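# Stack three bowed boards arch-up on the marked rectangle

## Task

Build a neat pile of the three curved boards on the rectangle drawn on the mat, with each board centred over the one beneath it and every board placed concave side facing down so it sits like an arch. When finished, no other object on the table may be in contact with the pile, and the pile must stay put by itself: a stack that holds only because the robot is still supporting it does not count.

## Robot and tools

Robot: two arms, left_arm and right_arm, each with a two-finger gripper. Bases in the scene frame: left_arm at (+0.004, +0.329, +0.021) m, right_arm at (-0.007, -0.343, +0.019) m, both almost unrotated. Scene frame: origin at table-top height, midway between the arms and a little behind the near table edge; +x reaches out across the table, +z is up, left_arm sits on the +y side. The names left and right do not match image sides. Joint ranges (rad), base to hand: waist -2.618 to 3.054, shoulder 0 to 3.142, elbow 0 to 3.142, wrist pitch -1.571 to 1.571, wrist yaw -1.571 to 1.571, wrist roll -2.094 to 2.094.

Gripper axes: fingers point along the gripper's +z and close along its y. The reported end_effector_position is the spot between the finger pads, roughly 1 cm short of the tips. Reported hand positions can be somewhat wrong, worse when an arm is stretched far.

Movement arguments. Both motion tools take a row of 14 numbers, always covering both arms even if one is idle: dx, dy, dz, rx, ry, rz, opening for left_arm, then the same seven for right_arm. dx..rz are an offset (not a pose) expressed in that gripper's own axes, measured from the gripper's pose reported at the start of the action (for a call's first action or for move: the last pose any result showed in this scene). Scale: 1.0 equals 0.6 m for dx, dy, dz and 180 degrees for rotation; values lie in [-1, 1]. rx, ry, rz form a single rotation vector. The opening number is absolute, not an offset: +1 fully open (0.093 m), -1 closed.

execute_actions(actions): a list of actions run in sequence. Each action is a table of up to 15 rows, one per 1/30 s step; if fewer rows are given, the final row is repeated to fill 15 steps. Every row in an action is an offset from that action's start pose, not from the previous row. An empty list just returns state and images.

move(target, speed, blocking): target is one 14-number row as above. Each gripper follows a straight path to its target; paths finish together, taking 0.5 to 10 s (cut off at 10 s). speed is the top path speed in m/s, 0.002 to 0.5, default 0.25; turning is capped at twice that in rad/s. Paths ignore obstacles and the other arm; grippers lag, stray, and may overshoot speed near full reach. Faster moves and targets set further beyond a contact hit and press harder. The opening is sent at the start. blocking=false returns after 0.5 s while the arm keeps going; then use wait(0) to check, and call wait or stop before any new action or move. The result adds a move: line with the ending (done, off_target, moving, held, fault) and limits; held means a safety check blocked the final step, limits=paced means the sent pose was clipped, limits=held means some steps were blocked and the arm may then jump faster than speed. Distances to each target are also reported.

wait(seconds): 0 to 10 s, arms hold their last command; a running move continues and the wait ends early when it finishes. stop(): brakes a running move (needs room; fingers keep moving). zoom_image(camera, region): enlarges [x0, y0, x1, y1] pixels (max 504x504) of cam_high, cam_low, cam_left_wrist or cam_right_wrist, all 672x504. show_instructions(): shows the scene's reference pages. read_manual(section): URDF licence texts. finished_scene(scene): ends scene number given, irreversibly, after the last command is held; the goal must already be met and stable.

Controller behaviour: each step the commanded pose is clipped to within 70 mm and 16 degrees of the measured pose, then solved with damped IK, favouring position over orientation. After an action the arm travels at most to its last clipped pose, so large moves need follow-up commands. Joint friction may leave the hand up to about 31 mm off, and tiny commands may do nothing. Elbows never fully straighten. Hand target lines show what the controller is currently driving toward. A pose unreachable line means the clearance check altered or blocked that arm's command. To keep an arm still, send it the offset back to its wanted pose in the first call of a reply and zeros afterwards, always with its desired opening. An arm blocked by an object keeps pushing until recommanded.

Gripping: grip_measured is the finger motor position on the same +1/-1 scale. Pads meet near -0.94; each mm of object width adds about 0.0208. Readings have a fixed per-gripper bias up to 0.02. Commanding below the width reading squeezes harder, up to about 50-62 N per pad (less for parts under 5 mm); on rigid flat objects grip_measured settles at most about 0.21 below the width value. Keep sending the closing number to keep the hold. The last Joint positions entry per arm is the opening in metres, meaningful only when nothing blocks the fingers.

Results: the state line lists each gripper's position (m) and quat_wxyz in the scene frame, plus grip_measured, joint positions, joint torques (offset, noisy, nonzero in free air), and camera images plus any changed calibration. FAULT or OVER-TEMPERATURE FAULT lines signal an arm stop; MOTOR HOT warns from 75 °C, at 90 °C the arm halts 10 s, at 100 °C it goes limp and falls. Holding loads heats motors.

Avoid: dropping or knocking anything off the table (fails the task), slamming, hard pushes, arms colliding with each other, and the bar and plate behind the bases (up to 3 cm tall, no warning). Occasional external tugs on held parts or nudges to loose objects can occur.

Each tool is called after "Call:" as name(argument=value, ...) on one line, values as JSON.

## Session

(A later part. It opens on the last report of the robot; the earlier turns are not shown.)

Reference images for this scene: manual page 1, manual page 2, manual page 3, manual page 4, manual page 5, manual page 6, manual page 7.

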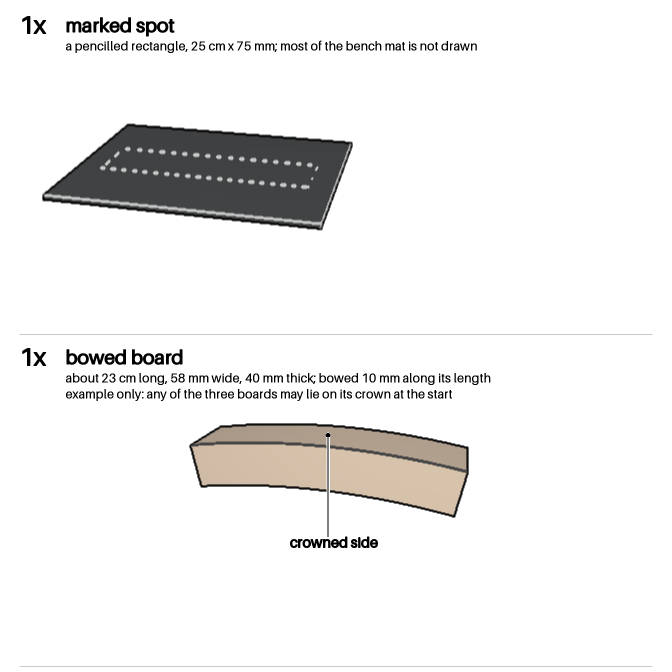

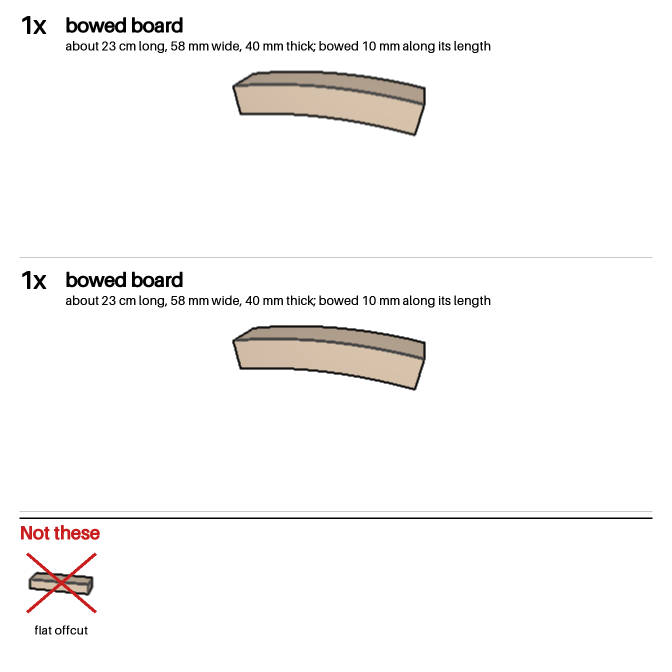

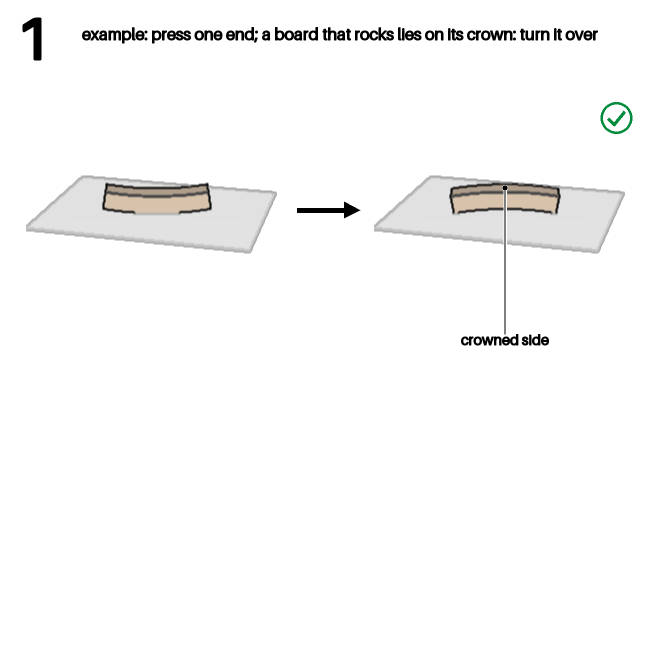

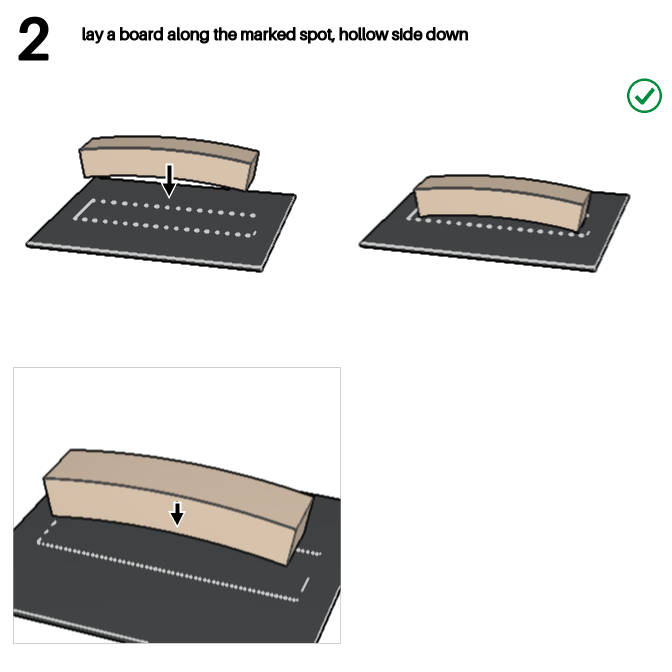

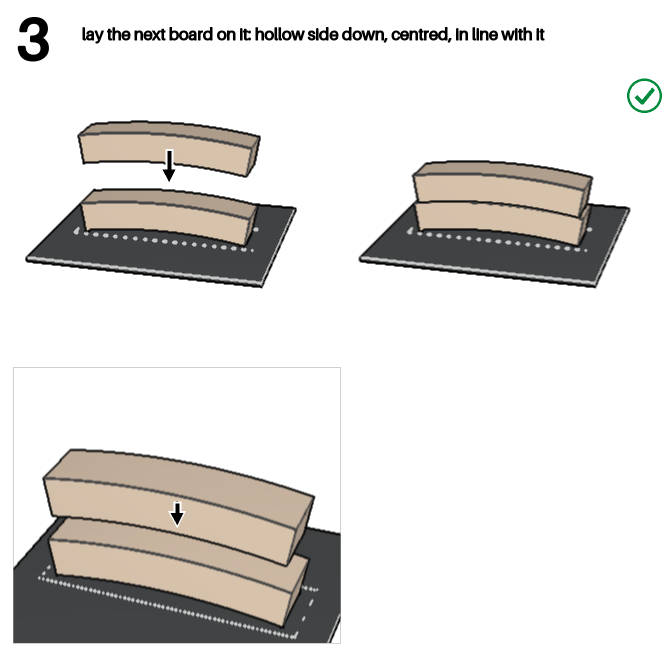

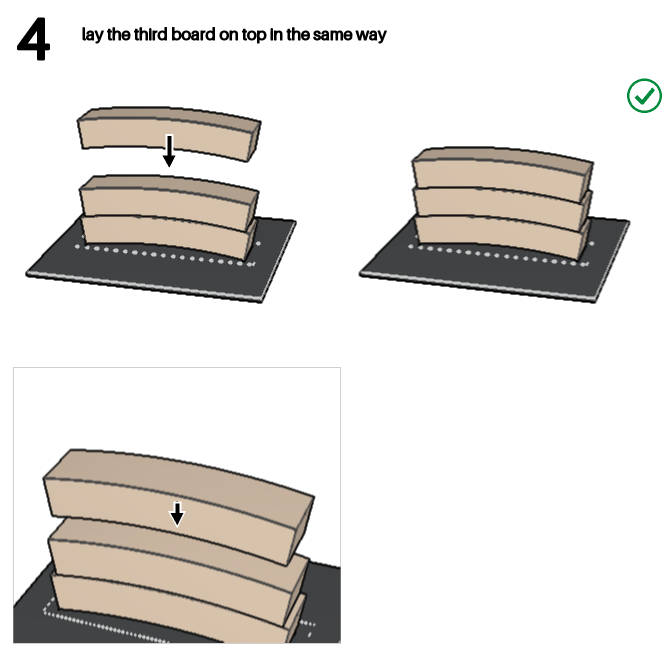

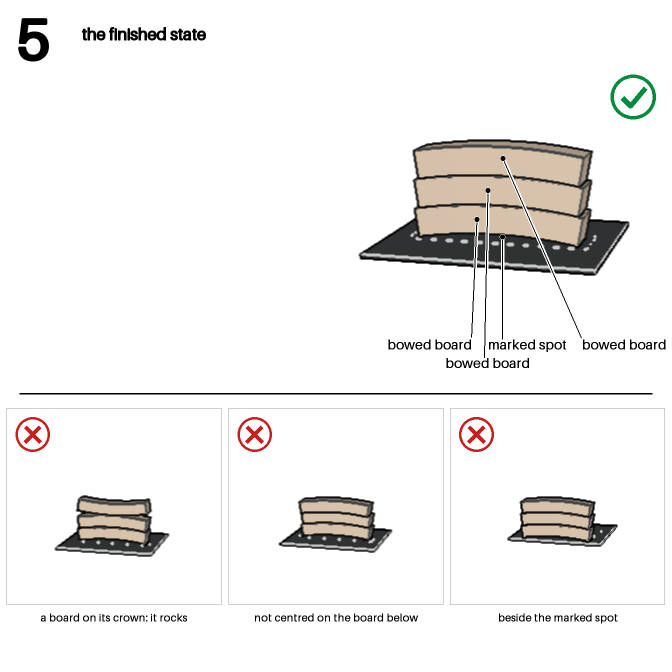

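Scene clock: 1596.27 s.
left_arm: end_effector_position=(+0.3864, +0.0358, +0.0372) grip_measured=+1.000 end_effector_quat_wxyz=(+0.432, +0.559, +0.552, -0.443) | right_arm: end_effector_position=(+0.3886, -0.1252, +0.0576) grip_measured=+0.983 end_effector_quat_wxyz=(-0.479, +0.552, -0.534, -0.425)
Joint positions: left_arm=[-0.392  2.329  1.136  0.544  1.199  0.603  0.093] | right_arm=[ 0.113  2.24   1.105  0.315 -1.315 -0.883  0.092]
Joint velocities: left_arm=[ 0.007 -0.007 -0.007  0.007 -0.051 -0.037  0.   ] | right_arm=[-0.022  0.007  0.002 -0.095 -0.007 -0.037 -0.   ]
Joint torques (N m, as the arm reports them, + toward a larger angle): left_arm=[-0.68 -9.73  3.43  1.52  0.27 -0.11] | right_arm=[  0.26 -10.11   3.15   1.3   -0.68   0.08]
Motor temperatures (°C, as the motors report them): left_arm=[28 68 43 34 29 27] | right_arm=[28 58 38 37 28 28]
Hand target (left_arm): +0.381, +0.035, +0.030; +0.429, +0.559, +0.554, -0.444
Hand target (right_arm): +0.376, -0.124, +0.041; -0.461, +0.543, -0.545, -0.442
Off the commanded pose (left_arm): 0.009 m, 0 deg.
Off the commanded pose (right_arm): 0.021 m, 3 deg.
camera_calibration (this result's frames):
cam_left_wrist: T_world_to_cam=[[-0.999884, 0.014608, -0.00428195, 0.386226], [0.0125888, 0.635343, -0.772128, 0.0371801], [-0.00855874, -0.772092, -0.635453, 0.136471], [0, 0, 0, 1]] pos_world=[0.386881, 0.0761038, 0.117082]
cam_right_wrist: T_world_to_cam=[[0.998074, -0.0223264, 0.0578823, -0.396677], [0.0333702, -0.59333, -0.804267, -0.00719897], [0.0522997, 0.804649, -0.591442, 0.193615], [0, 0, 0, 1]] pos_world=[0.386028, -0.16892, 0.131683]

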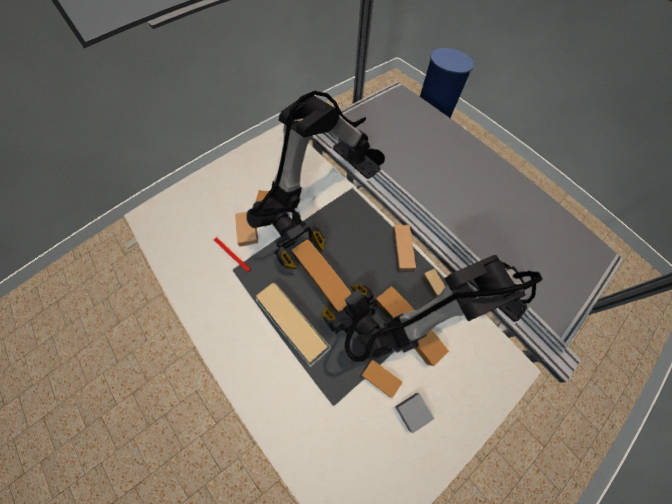

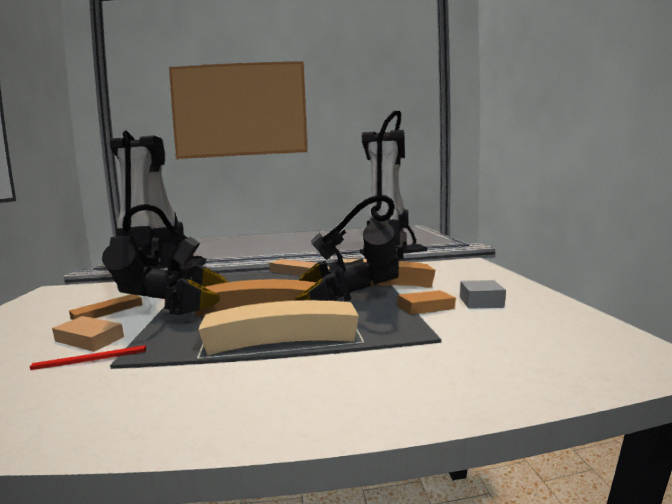

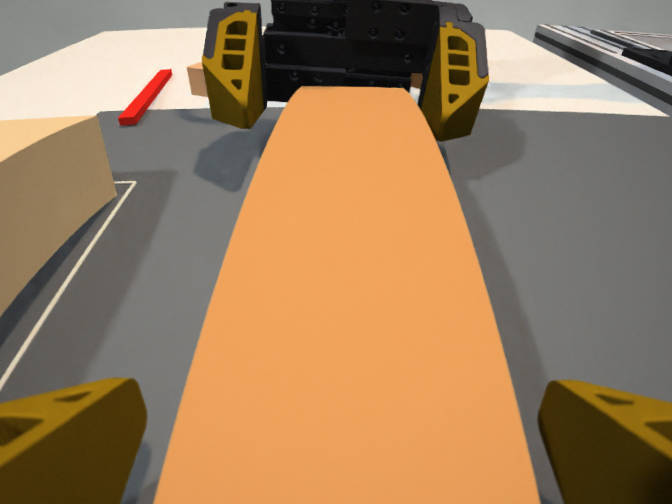

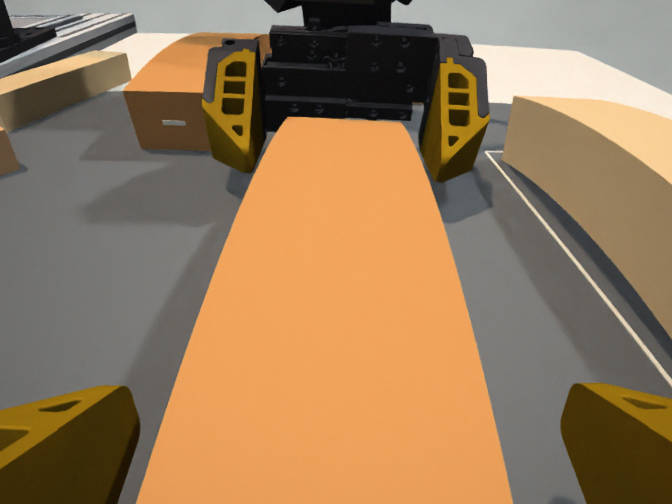

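Call:
move(target=[0,0,0,0,0,0,1, 0,0.045,0,0,0,0.02,1], speed=0.03)

Scene clock: 1598.90 s.
left_arm: end_effector_position=(+0.3864, +0.0358, +0.0372) grip_measured=+1.000 end_effector_quat_wxyz=(+0.432, +0.559, +0.552, -0.443) | right_arm: end_effector_position=(+0.3689, -0.1279, +0.0555) grip_measured=+0.983 end_effector_quat_wxyz=(-0.470, +0.536, -0.549, -0.437)
Joint positions: left_arm=[-0.392  2.329  1.136  0.544  1.199  0.603  0.093] | right_arm=[ 0.113  2.2    0.997  0.409 -1.313 -0.804  0.092]
Joint velocities: left_arm=[-0.012 -0.007 -0.007 -0.022  0.007  0.022  0.   ] | right_arm=[ 0.002  0.007 -0.022  0.007 -0.066 -0.051 -0.001]
Joint torques (N m, as the arm reports them, + toward a larger angle): left_arm=[  0.05 -10.55   4.65   1.29   0.25  -0.06] | right_arm=[  0.52 -12.76   3.57   1.29  -0.55   0.05]
Motor temperatures (°C, as the motors report them): left_arm=[28 69 43 35 29 27] | right_arm=[28 59 38 37 28 28]
Hand target (left_arm): +0.386, +0.036, +0.037; +0.432, +0.559, +0.552, -0.443
Hand target (right_arm): +0.362, -0.124, +0.056; -0.465, +0.536, -0.550, -0.440
Off the commanded pose (left_arm): 0.000 m, 0 deg.
Off the commanded pose (right_arm): 0.008 m, 1 deg.
move: done
camera_calibration (this result's frames):
cam_left_wrist: T_world_to_cam=[[-0.999884, 0.014608, -0.00428195, 0.386226], [0.0125888, 0.635343, -0.772128, 0.0371801], [-0.00855874, -0.772092, -0.635453, 0.136471], [0, 0, 0, 1]] pos_world=[0.386881, 0.0761038, 0.117082]
cam_right_wrist: T_world_to_cam=[[0.999259, -0.0381676, 0.00490989, -0.376441], [-0.0185242, -0.588918, -0.80798, 0.0100627], [0.0337302, 0.807291, -0.589189, 0.202652], [0, 0, 0, 1]] pos_world=[0.369513, -0.172041, 0.129379]

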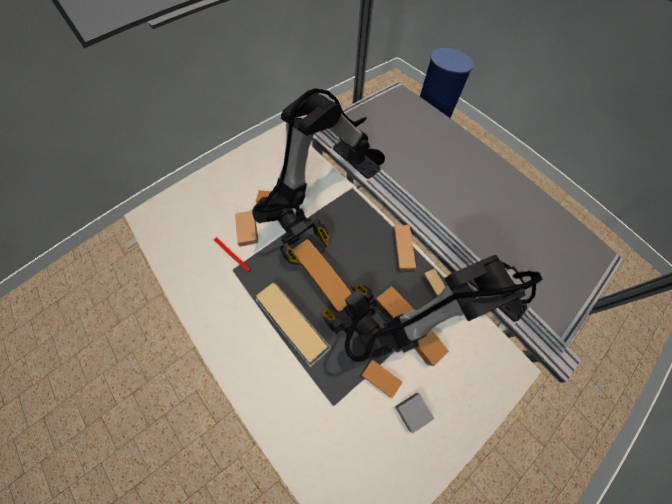

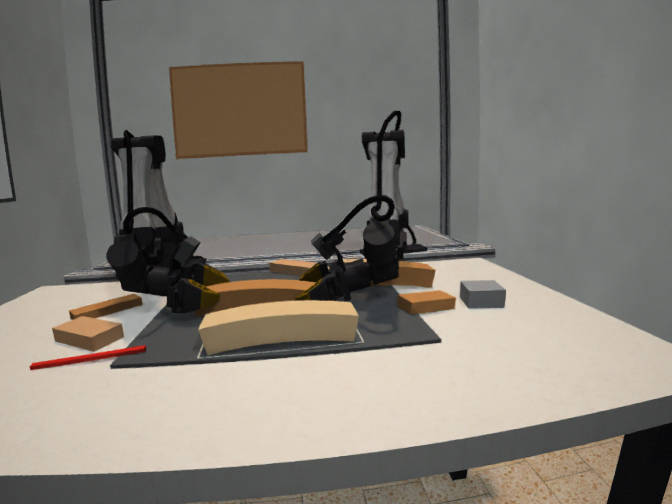

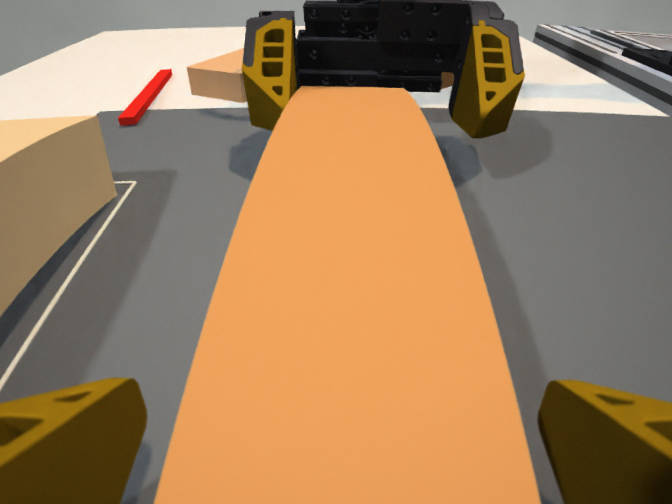

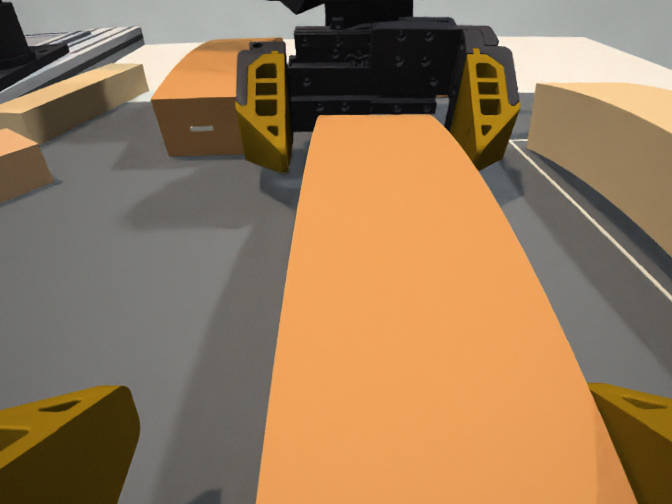

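Overshot; want ≈0.380.

Call:
move(target=[0,0,0,0,0,0,1, 0,-0.03,0.005,0.01,0,0,1], speed=0.03)

Scene clock: 1601.43 s.
left_arm: end_effector_position=(+0.3864, +0.0358, +0.0372) grip_measured=+1.000 end_effector_quat_wxyz=(+0.432, +0.559, +0.552, -0.443) | right_arm: end_effector_position=(+0.3828, -0.1266, +0.0663) grip_measured=+0.983 end_effector_quat_wxyz=(-0.483, +0.533, -0.547, -0.429)
Joint positions: left_arm=[-0.392  2.329  1.136  0.544  1.199  0.603  0.093] | right_arm=[ 0.113  2.2    1.023  0.476 -1.304 -0.733  0.092]
Joint velocities: left_arm=[ 0.002 -0.012  0.017  0.11  -0.007 -0.037  0.   ] | right_arm=[-0.002 -0.007 -0.002  0.066 -0.022  0.037 -0.001]
Joint torques (N m, as the arm reports them, + toward a larger angle): left_arm=[ -0.13 -10.38   4.71   1.26   0.3   -0.13] | right_arm=[-0.14 -9.45  6.34  1.4  -0.36  0.08]
Motor temperatures (°C, as the motors report them): left_arm=[28 69 43 35 29 27] | right_arm=[28 59 38 37 28 28]
Hand target (left_arm): +0.386, +0.036, +0.037; +0.432, +0.559, +0.552, -0.443
Hand target (right_arm): +0.386, -0.126, +0.056; -0.478, +0.528, -0.556, -0.428
Off the commanded pose (left_arm): 0.000 m, 0 deg.
Off the commanded pose (right_arm): 0.012 m, 1 deg.
move: off_target (right_arm)
camera_calibration (this result's frames):
cam_left_wrist: T_world_to_cam=[[-0.999884, 0.014608, -0.00428195, 0.386226], [0.0125888, 0.635343, -0.772128, 0.0371801], [-0.00855874, -0.772092, -0.635453, 0.136471], [0, 0, 0, 1]] pos_world=[0.386881, 0.0761038, 0.117082]
cam_right_wrist: T_world_to_cam=[[0.997917, -0.0578985, 0.0284399, -0.393943], [-0.0104648, -0.580352, -0.814298, 0.0183266], [0.0636518, 0.812305, -0.57975, 0.196], [0, 0, 0, 1]] pos_world=[0.380838, -0.171385, 0.139758]

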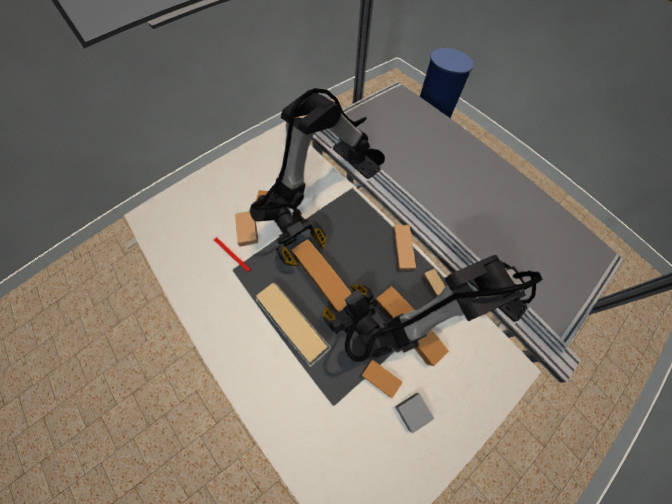

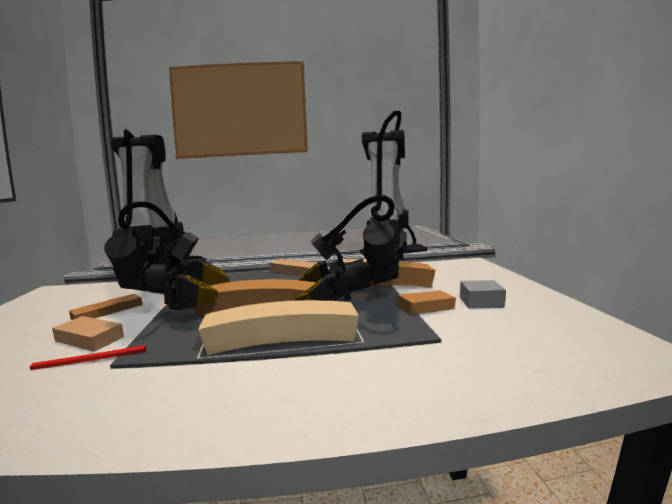

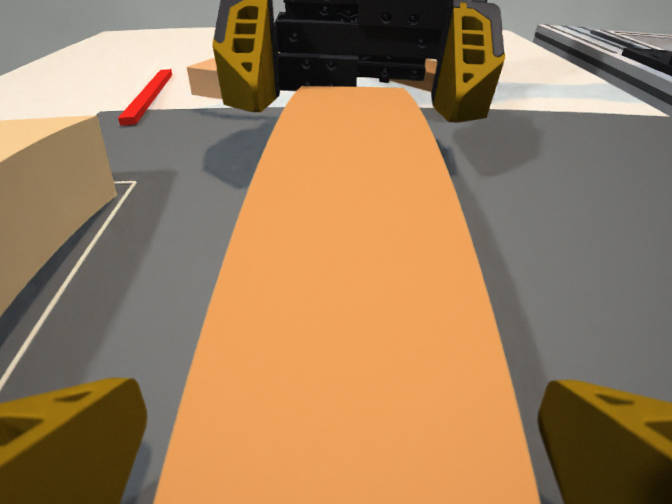

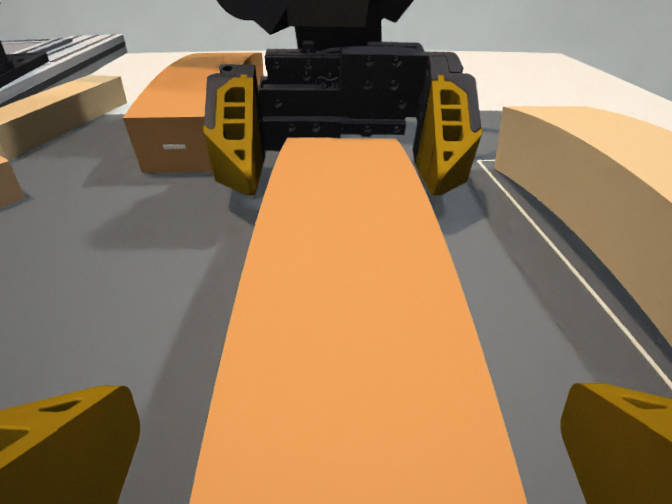

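Call:
move(target=[0,0,0,0,0,0,1, 0.04,0,0.008,-0.02,0,0.008,1], speed=0.03)

Scene clock: 1604.77 s.
left_arm: end_effector_position=(+0.3864, +0.0358, +0.0372) grip_measured=+1.000 end_effector_quat_wxyz=(+0.432, +0.559, +0.552, -0.443) | right_arm: end_effector_position=(+0.3845, -0.1247, +0.0509) grip_measured=+0.983 end_effector_quat_wxyz=(-0.471, +0.545, -0.535, -0.442)
Joint positions: left_arm=[-0.392  2.329  1.136  0.544  1.199  0.603  0.093] | right_arm=[ 0.113  2.266  1.107  0.319 -1.339 -0.871  0.092]
Joint velocities: left_arm=[ 0.002  0.017  0.002  0.022 -0.022 -0.051  0.   ] | right_arm=[-0.022 -0.002  0.017 -0.095 -0.007 -0.051 -0.001]
Joint torques (N m, as the arm reports them, + toward a larger angle): left_arm=[  0.13 -10.53   4.74   1.3    0.31  -0.13] | right_arm=[ -0.34 -10.31   6.23   0.98  -0.73  -0.06]
Motor temperatures (°C, as the motors report them): left_arm=[28 70 43 35 29 27] | right_arm=[28 59 38 37 28 28]
Hand target (left_arm): +0.386, +0.036, +0.037; +0.432, +0.559, +0.552, -0.443
Hand target (right_arm): +0.384, -0.126, +0.042; -0.462, +0.540, -0.540, -0.451
Off the commanded pose (left_arm): 0.000 m, 0 deg.
Off the commanded pose (right_arm): 0.009 m, 2 deg.
move: done
camera_calibration (this result's frames):
cam_left_wrist: T_world_to_cam=[[-0.999884, 0.014608, -0.00428195, 0.386226], [0.0125888, 0.635343, -0.772128, 0.0371801], [-0.00855874, -0.772092, -0.635453, 0.136471], [0, 0, 0, 1]] pos_world=[0.386881, 0.0761038, 0.117082]
cam_right_wrist: T_world_to_cam=[[0.9997, -0.00859041, 0.0229326, -0.389371], [0.0136913, -0.580363, -0.814243, -0.00248407], [0.0203039, 0.814313, -0.580071, 0.202384], [0, 0, 0, 1]] pos_world=[0.385179, -0.169591, 0.124304]

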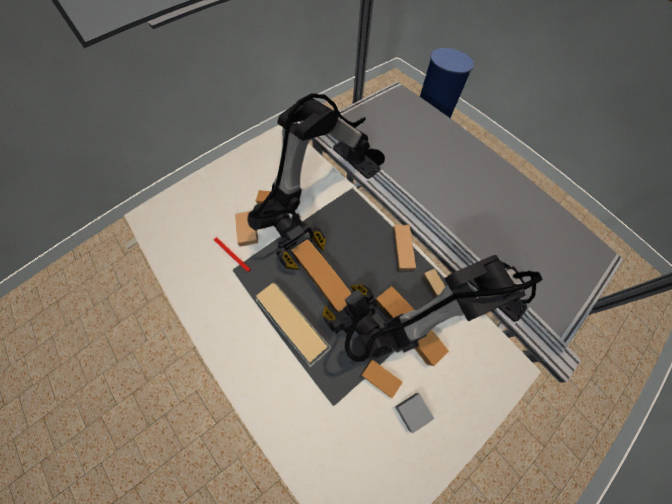

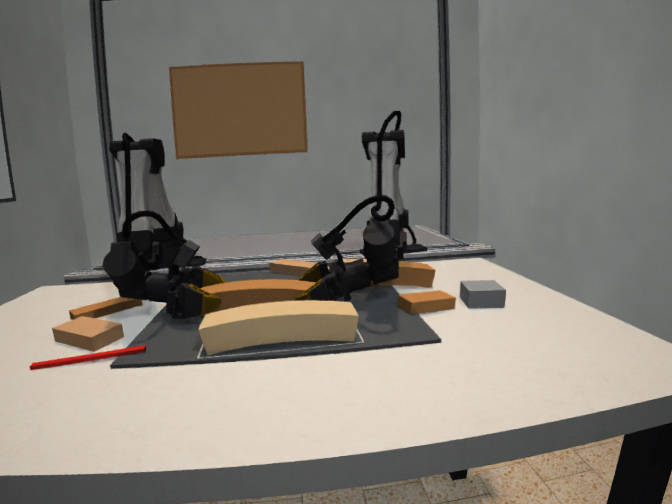

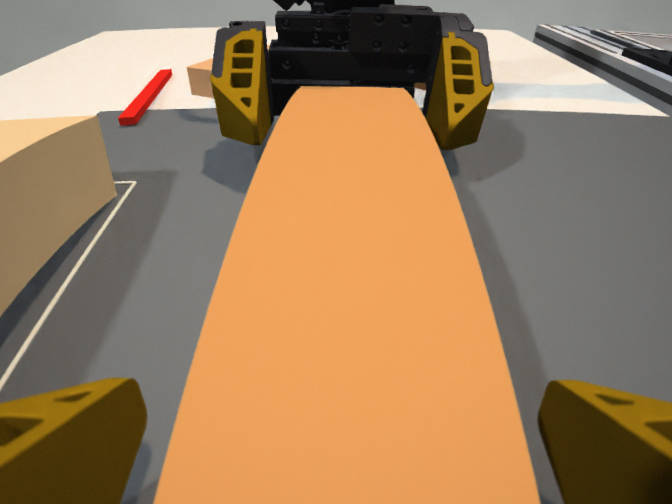

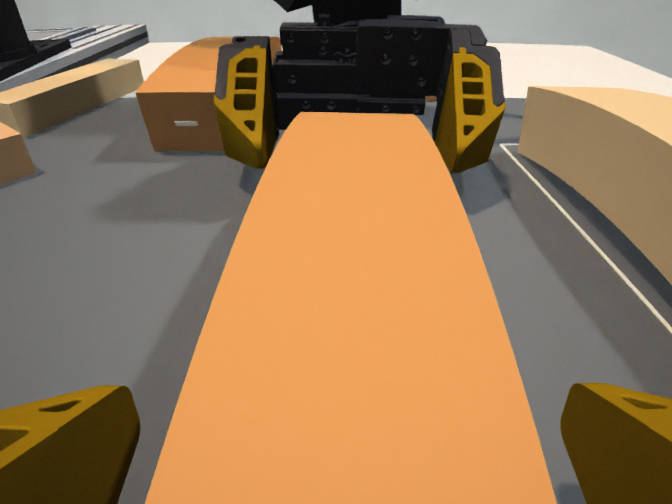

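Call:
move(target=[0,0,0,0,0,0,-0.6, 0,0,0,0,0,0,-0.6])

Call:
move(target=[-0.144,0,-0.04,0,0,0,-0.6, -0.146,0,-0.032,0,0,0,-0.6], speed=0.06)

Scene clock: 1608.13 s.
left_arm: end_effector_position=(+0.3861, +0.0358, +0.0373) grip_measured=+0.219 end_effector_quat_wxyz=(+0.432, +0.559, +0.551, -0.443) | right_arm: end_effector_position=(+0.3846, -0.1248, +0.0503) grip_measured=+0.173 end_effector_quat_wxyz=(-0.470, +0.544, -0.536, -0.442)
Joint positions: left_arm=[-0.392  2.329  1.136  0.543  1.201  0.605  0.056] | right_arm=[ 0.113  2.266  1.108  0.312 -1.337 -0.872  0.053]
Joint velocities: left_arm=[ 0.002 -0.012 -0.012 -0.066  0.037 -0.022 -0.   ] | right_arm=[-0.012  0.002 -0.002 -0.095  0.037 -0.007  0.001]
Joint torques (N m, as the arm reports them, + toward a larger angle): left_arm=[  0.02 -10.59   4.7    1.31   0.29  -0.12] | right_arm=[ -0.05 -12.36   5.12   1.21  -0.6    0.  ]
Motor temperatures (°C, as the motors report them): left_arm=[28 70 43 35 29 27] | right_arm=[28 59 38 37 28 28]
Hand target (left_arm): +0.386, +0.036, +0.037; +0.432, +0.559, +0.552, -0.443
Hand target (right_arm): +0.384, -0.125, +0.051; -0.471, +0.545, -0.534, -0.442
Off the commanded pose (left_arm): 0.000 m, 0 deg.
Off the commanded pose (right_arm): 0.001 m, 0 deg.
move: done
camera_calibration (this result's frames):
cam_left_wrist: T_world_to_cam=[[-0.999853, 0.0164686, -0.00466883, 0.38584], [0.0140612, 0.634644, -0.772677, 0.0367465], [-0.00976186, -0.772629, -0.634782, 0.136975], [0, 0, 0, 1]] pos_world=[0.386604, 0.0761557, 0.117144]
cam_right_wrist: T_world_to_cam=[[0.999772, -0.0097719, 0.019009, -0.389344], [0.00976232, -0.582405, -0.81284, -0.00178387], [0.0190139, 0.81284, -0.582176, 0.202562], [0, 0, 0, 1]] pos_world=[0.385421, -0.169494, 0.123878]

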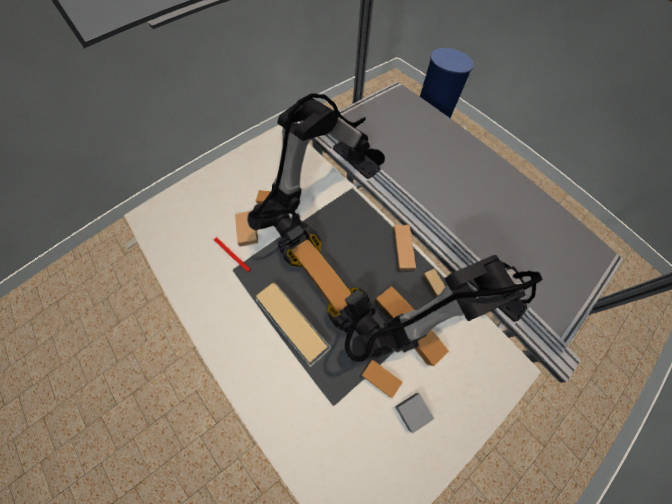

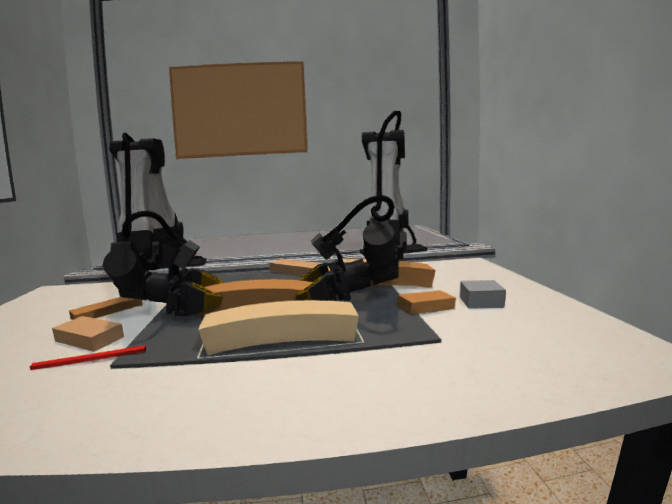

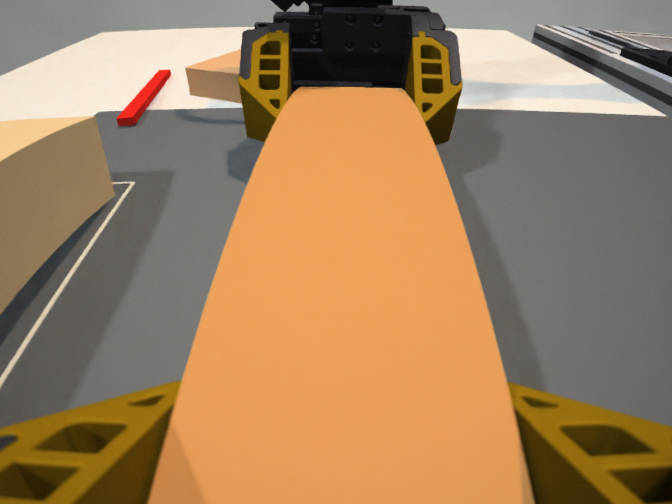

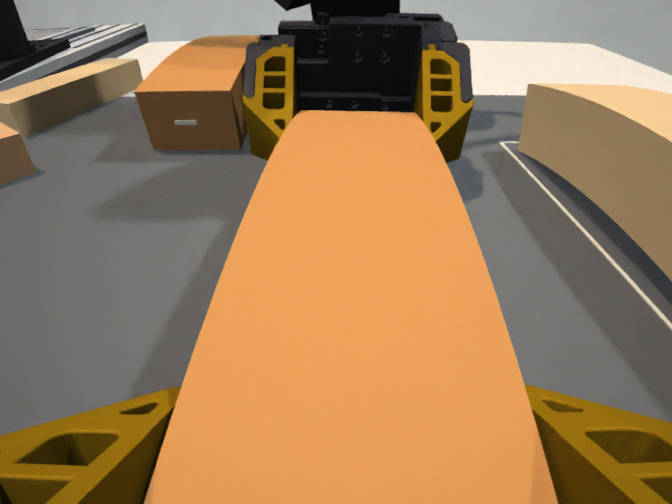

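Scene clock: 1610.13 s.
left_arm: end_effector_position=(+0.3784, +0.0360, +0.1091) grip_measured=+0.219 end_effector_quat_wxyz=(+0.416, +0.554, +0.563, -0.452) | right_arm: end_effector_position=(+0.3758, -0.1253, +0.1247) grip_measured=+0.173 end_effector_quat_wxyz=(-0.457, +0.539, -0.547, -0.448)
Joint positions: left_arm=[-0.395  2.102  1.151  0.253  1.201  0.608  0.056] | right_arm=[ 0.116  2.035  1.132  0.014 -1.329 -0.878  0.053]
Joint velocities: left_arm=[ 0.002 -0.007 -0.017  0.007 -0.007  0.037  0.   ] | right_arm=[ 0.012 -0.002  0.012 -0.007  0.007  0.007  0.001]
Joint torques (N m, as the arm reports them, + toward a larger angle): left_arm=[  1.2  -11.52   7.77   1.12   0.4   -0.02] | right_arm=[ -1.07 -13.23   8.02   0.99  -0.77  -0.05]
Motor temperatures (°C, as the motors report them): left_arm=[28 71 43 35 29 27] | right_arm=[28 59 38 37 28 28]
Hand target (left_arm): +0.386, +0.039, +0.126; +0.432, +0.559, +0.551, -0.444
Hand target (right_arm): +0.381, -0.128, +0.140; -0.470, +0.544, -0.537, -0.442
Off the commanded pose (left_arm): 0.020 m, 3 deg.
Off the commanded pose (right_arm): 0.016 m, 2 deg.
move: off_target (left_arm, right_arm)
camera_calibration (this result's frames):
cam_left_wrist: T_world_to_cam=[[-0.999088, 0.0188563, 0.0383104, 0.373383], [-0.0170606, 0.6462, -0.762977, 0.102481], [-0.0391432, -0.762935, -0.645289, 0.194606], [0, 0, 0, 1]] pos_world=[0.382408, 0.0752084, 0.189463]
cam_right_wrist: T_world_to_cam=[[0.999812, -0.0104448, -0.0163378, -0.377749], [-0.01935, -0.592295, -0.805489, 0.067275], [-0.0012636, 0.805654, -0.592385, 0.25444], [0, 0, 0, 1]] pos_world=[0.379301, -0.16909, 0.198744]

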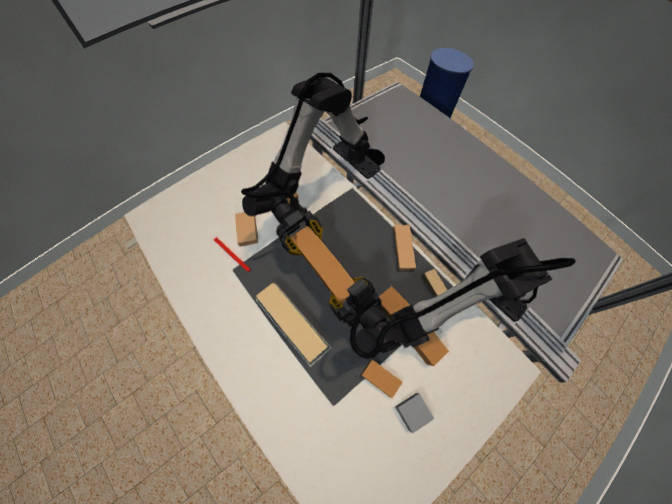

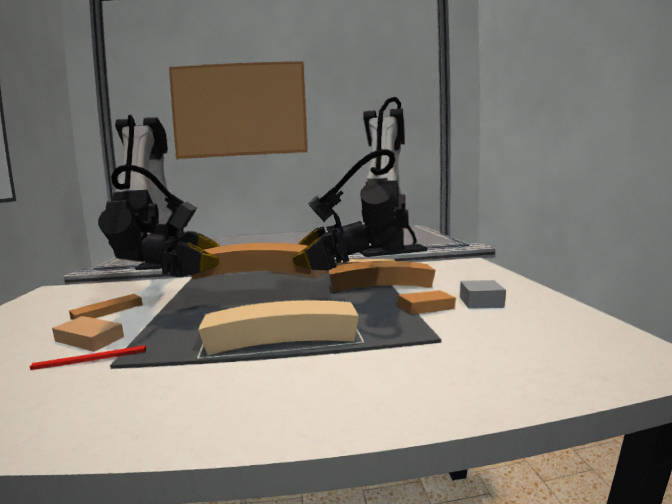

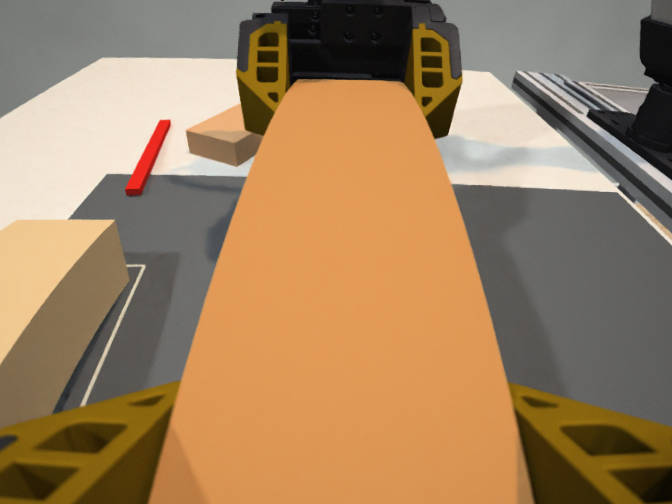

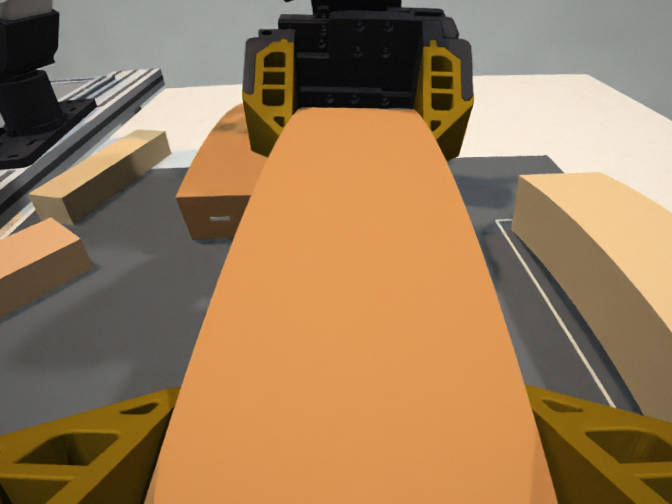

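Call:
move(target=[-0.015,0.276,-0.086,0,0,0.012,-0.6, -0.052,-0.299,0.066,0,0,-0.005,-0.6], speed=0.07)

Scene clock: 1617.33 s.
left_arm: end_effector_position=(+0.5492, +0.0793, +0.1195) grip_measured=+0.219 end_effector_quat_wxyz=(+0.423, +0.551, +0.564, -0.448) | right_arm: end_effector_position=(+0.5479, -0.0824, +0.1414) grip_measured=+0.173 end_effector_quat_wxyz=(-0.456, +0.543, -0.540, -0.453)
Joint positions: left_arm=[-0.223  2.775  2.507 -0.785  1.306  0.991  0.056] | right_arm=[ 0.149  2.717  2.414 -0.515 -1.324 -0.811  0.053]
Joint velocities: left_arm=[-0.007 -0.002  0.051  0.051 -0.037 -0.022  0.   ] | right_arm=[ 0.012  0.007  0.09  -0.095  0.037 -0.066  0.   ]
Joint torques (N m, as the arm reports them, + toward a larger angle): left_arm=[ -0.07 -13.76   8.28   0.62   0.48   0.29] | right_arm=[ -0.37 -17.38  10.02   1.37  -0.43   0.24]
Motor temperatures (°C, as the motors report them): left_arm=[28 73 44 34 29 27] | right_arm=[28 61 39 37 28 28]
Hand target (left_arm): +0.548, +0.079, +0.123; +0.429, +0.560, +0.553, -0.443
Hand target (right_arm): +0.554, -0.084, +0.149; -0.462, +0.542, -0.543, -0.444
Off the commanded pose (left_arm): 0.005 m, 2 deg.
Off the commanded pose (right_arm): 0.011 m, 1 deg.
move: off_target (right_arm)
camera_calibration (this result's frames):
cam_left_wrist: T_world_to_cam=[[-0.99956, 0.00448536, 0.0293227, 0.54531], [-0.0196017, 0.642061, -0.766403, 0.0874549], [-0.0222645, -0.766641, -0.64169, 0.231583], [0, 0, 0, 1]] pos_world=[0.551941, 0.118944, 0.199641]
cam_right_wrist: T_world_to_cam=[[0.9999, 0.00745084, -0.0120449, -0.548186], [-0.00539712, -0.58582, -0.810423, 0.102985], [-0.0130945, 0.810407, -0.585721, 0.235857], [0, 0, 0, 1]] pos_world=[0.551775, -0.126725, 0.215005]

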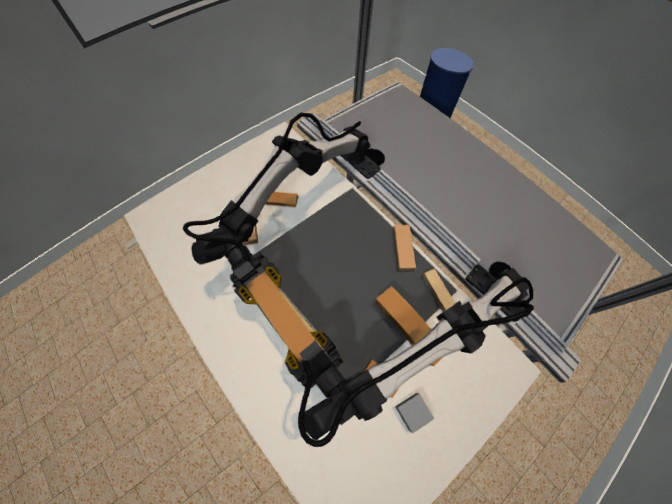

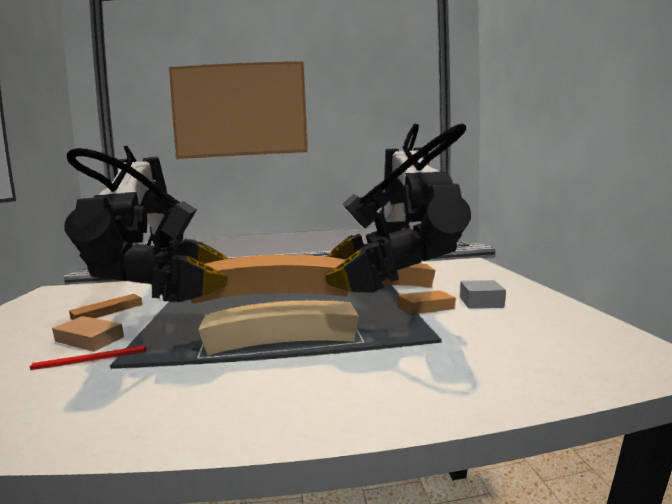

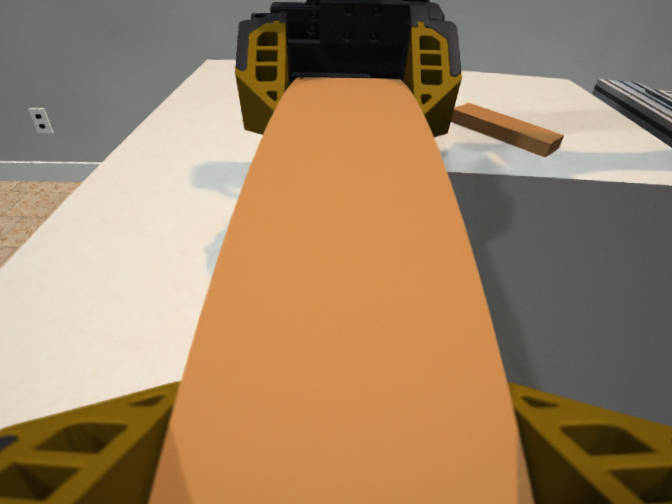

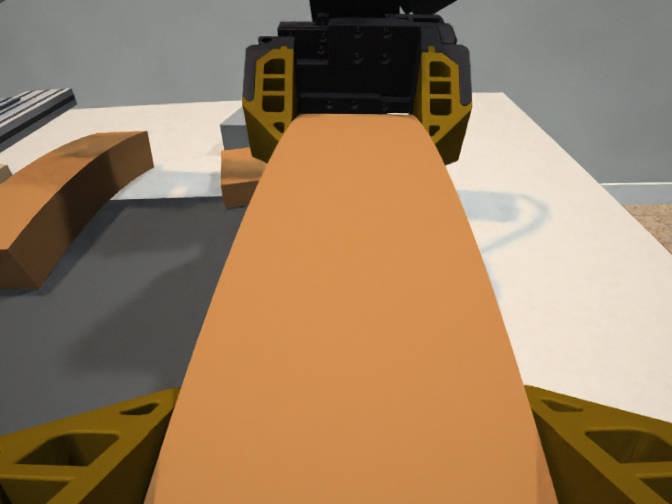

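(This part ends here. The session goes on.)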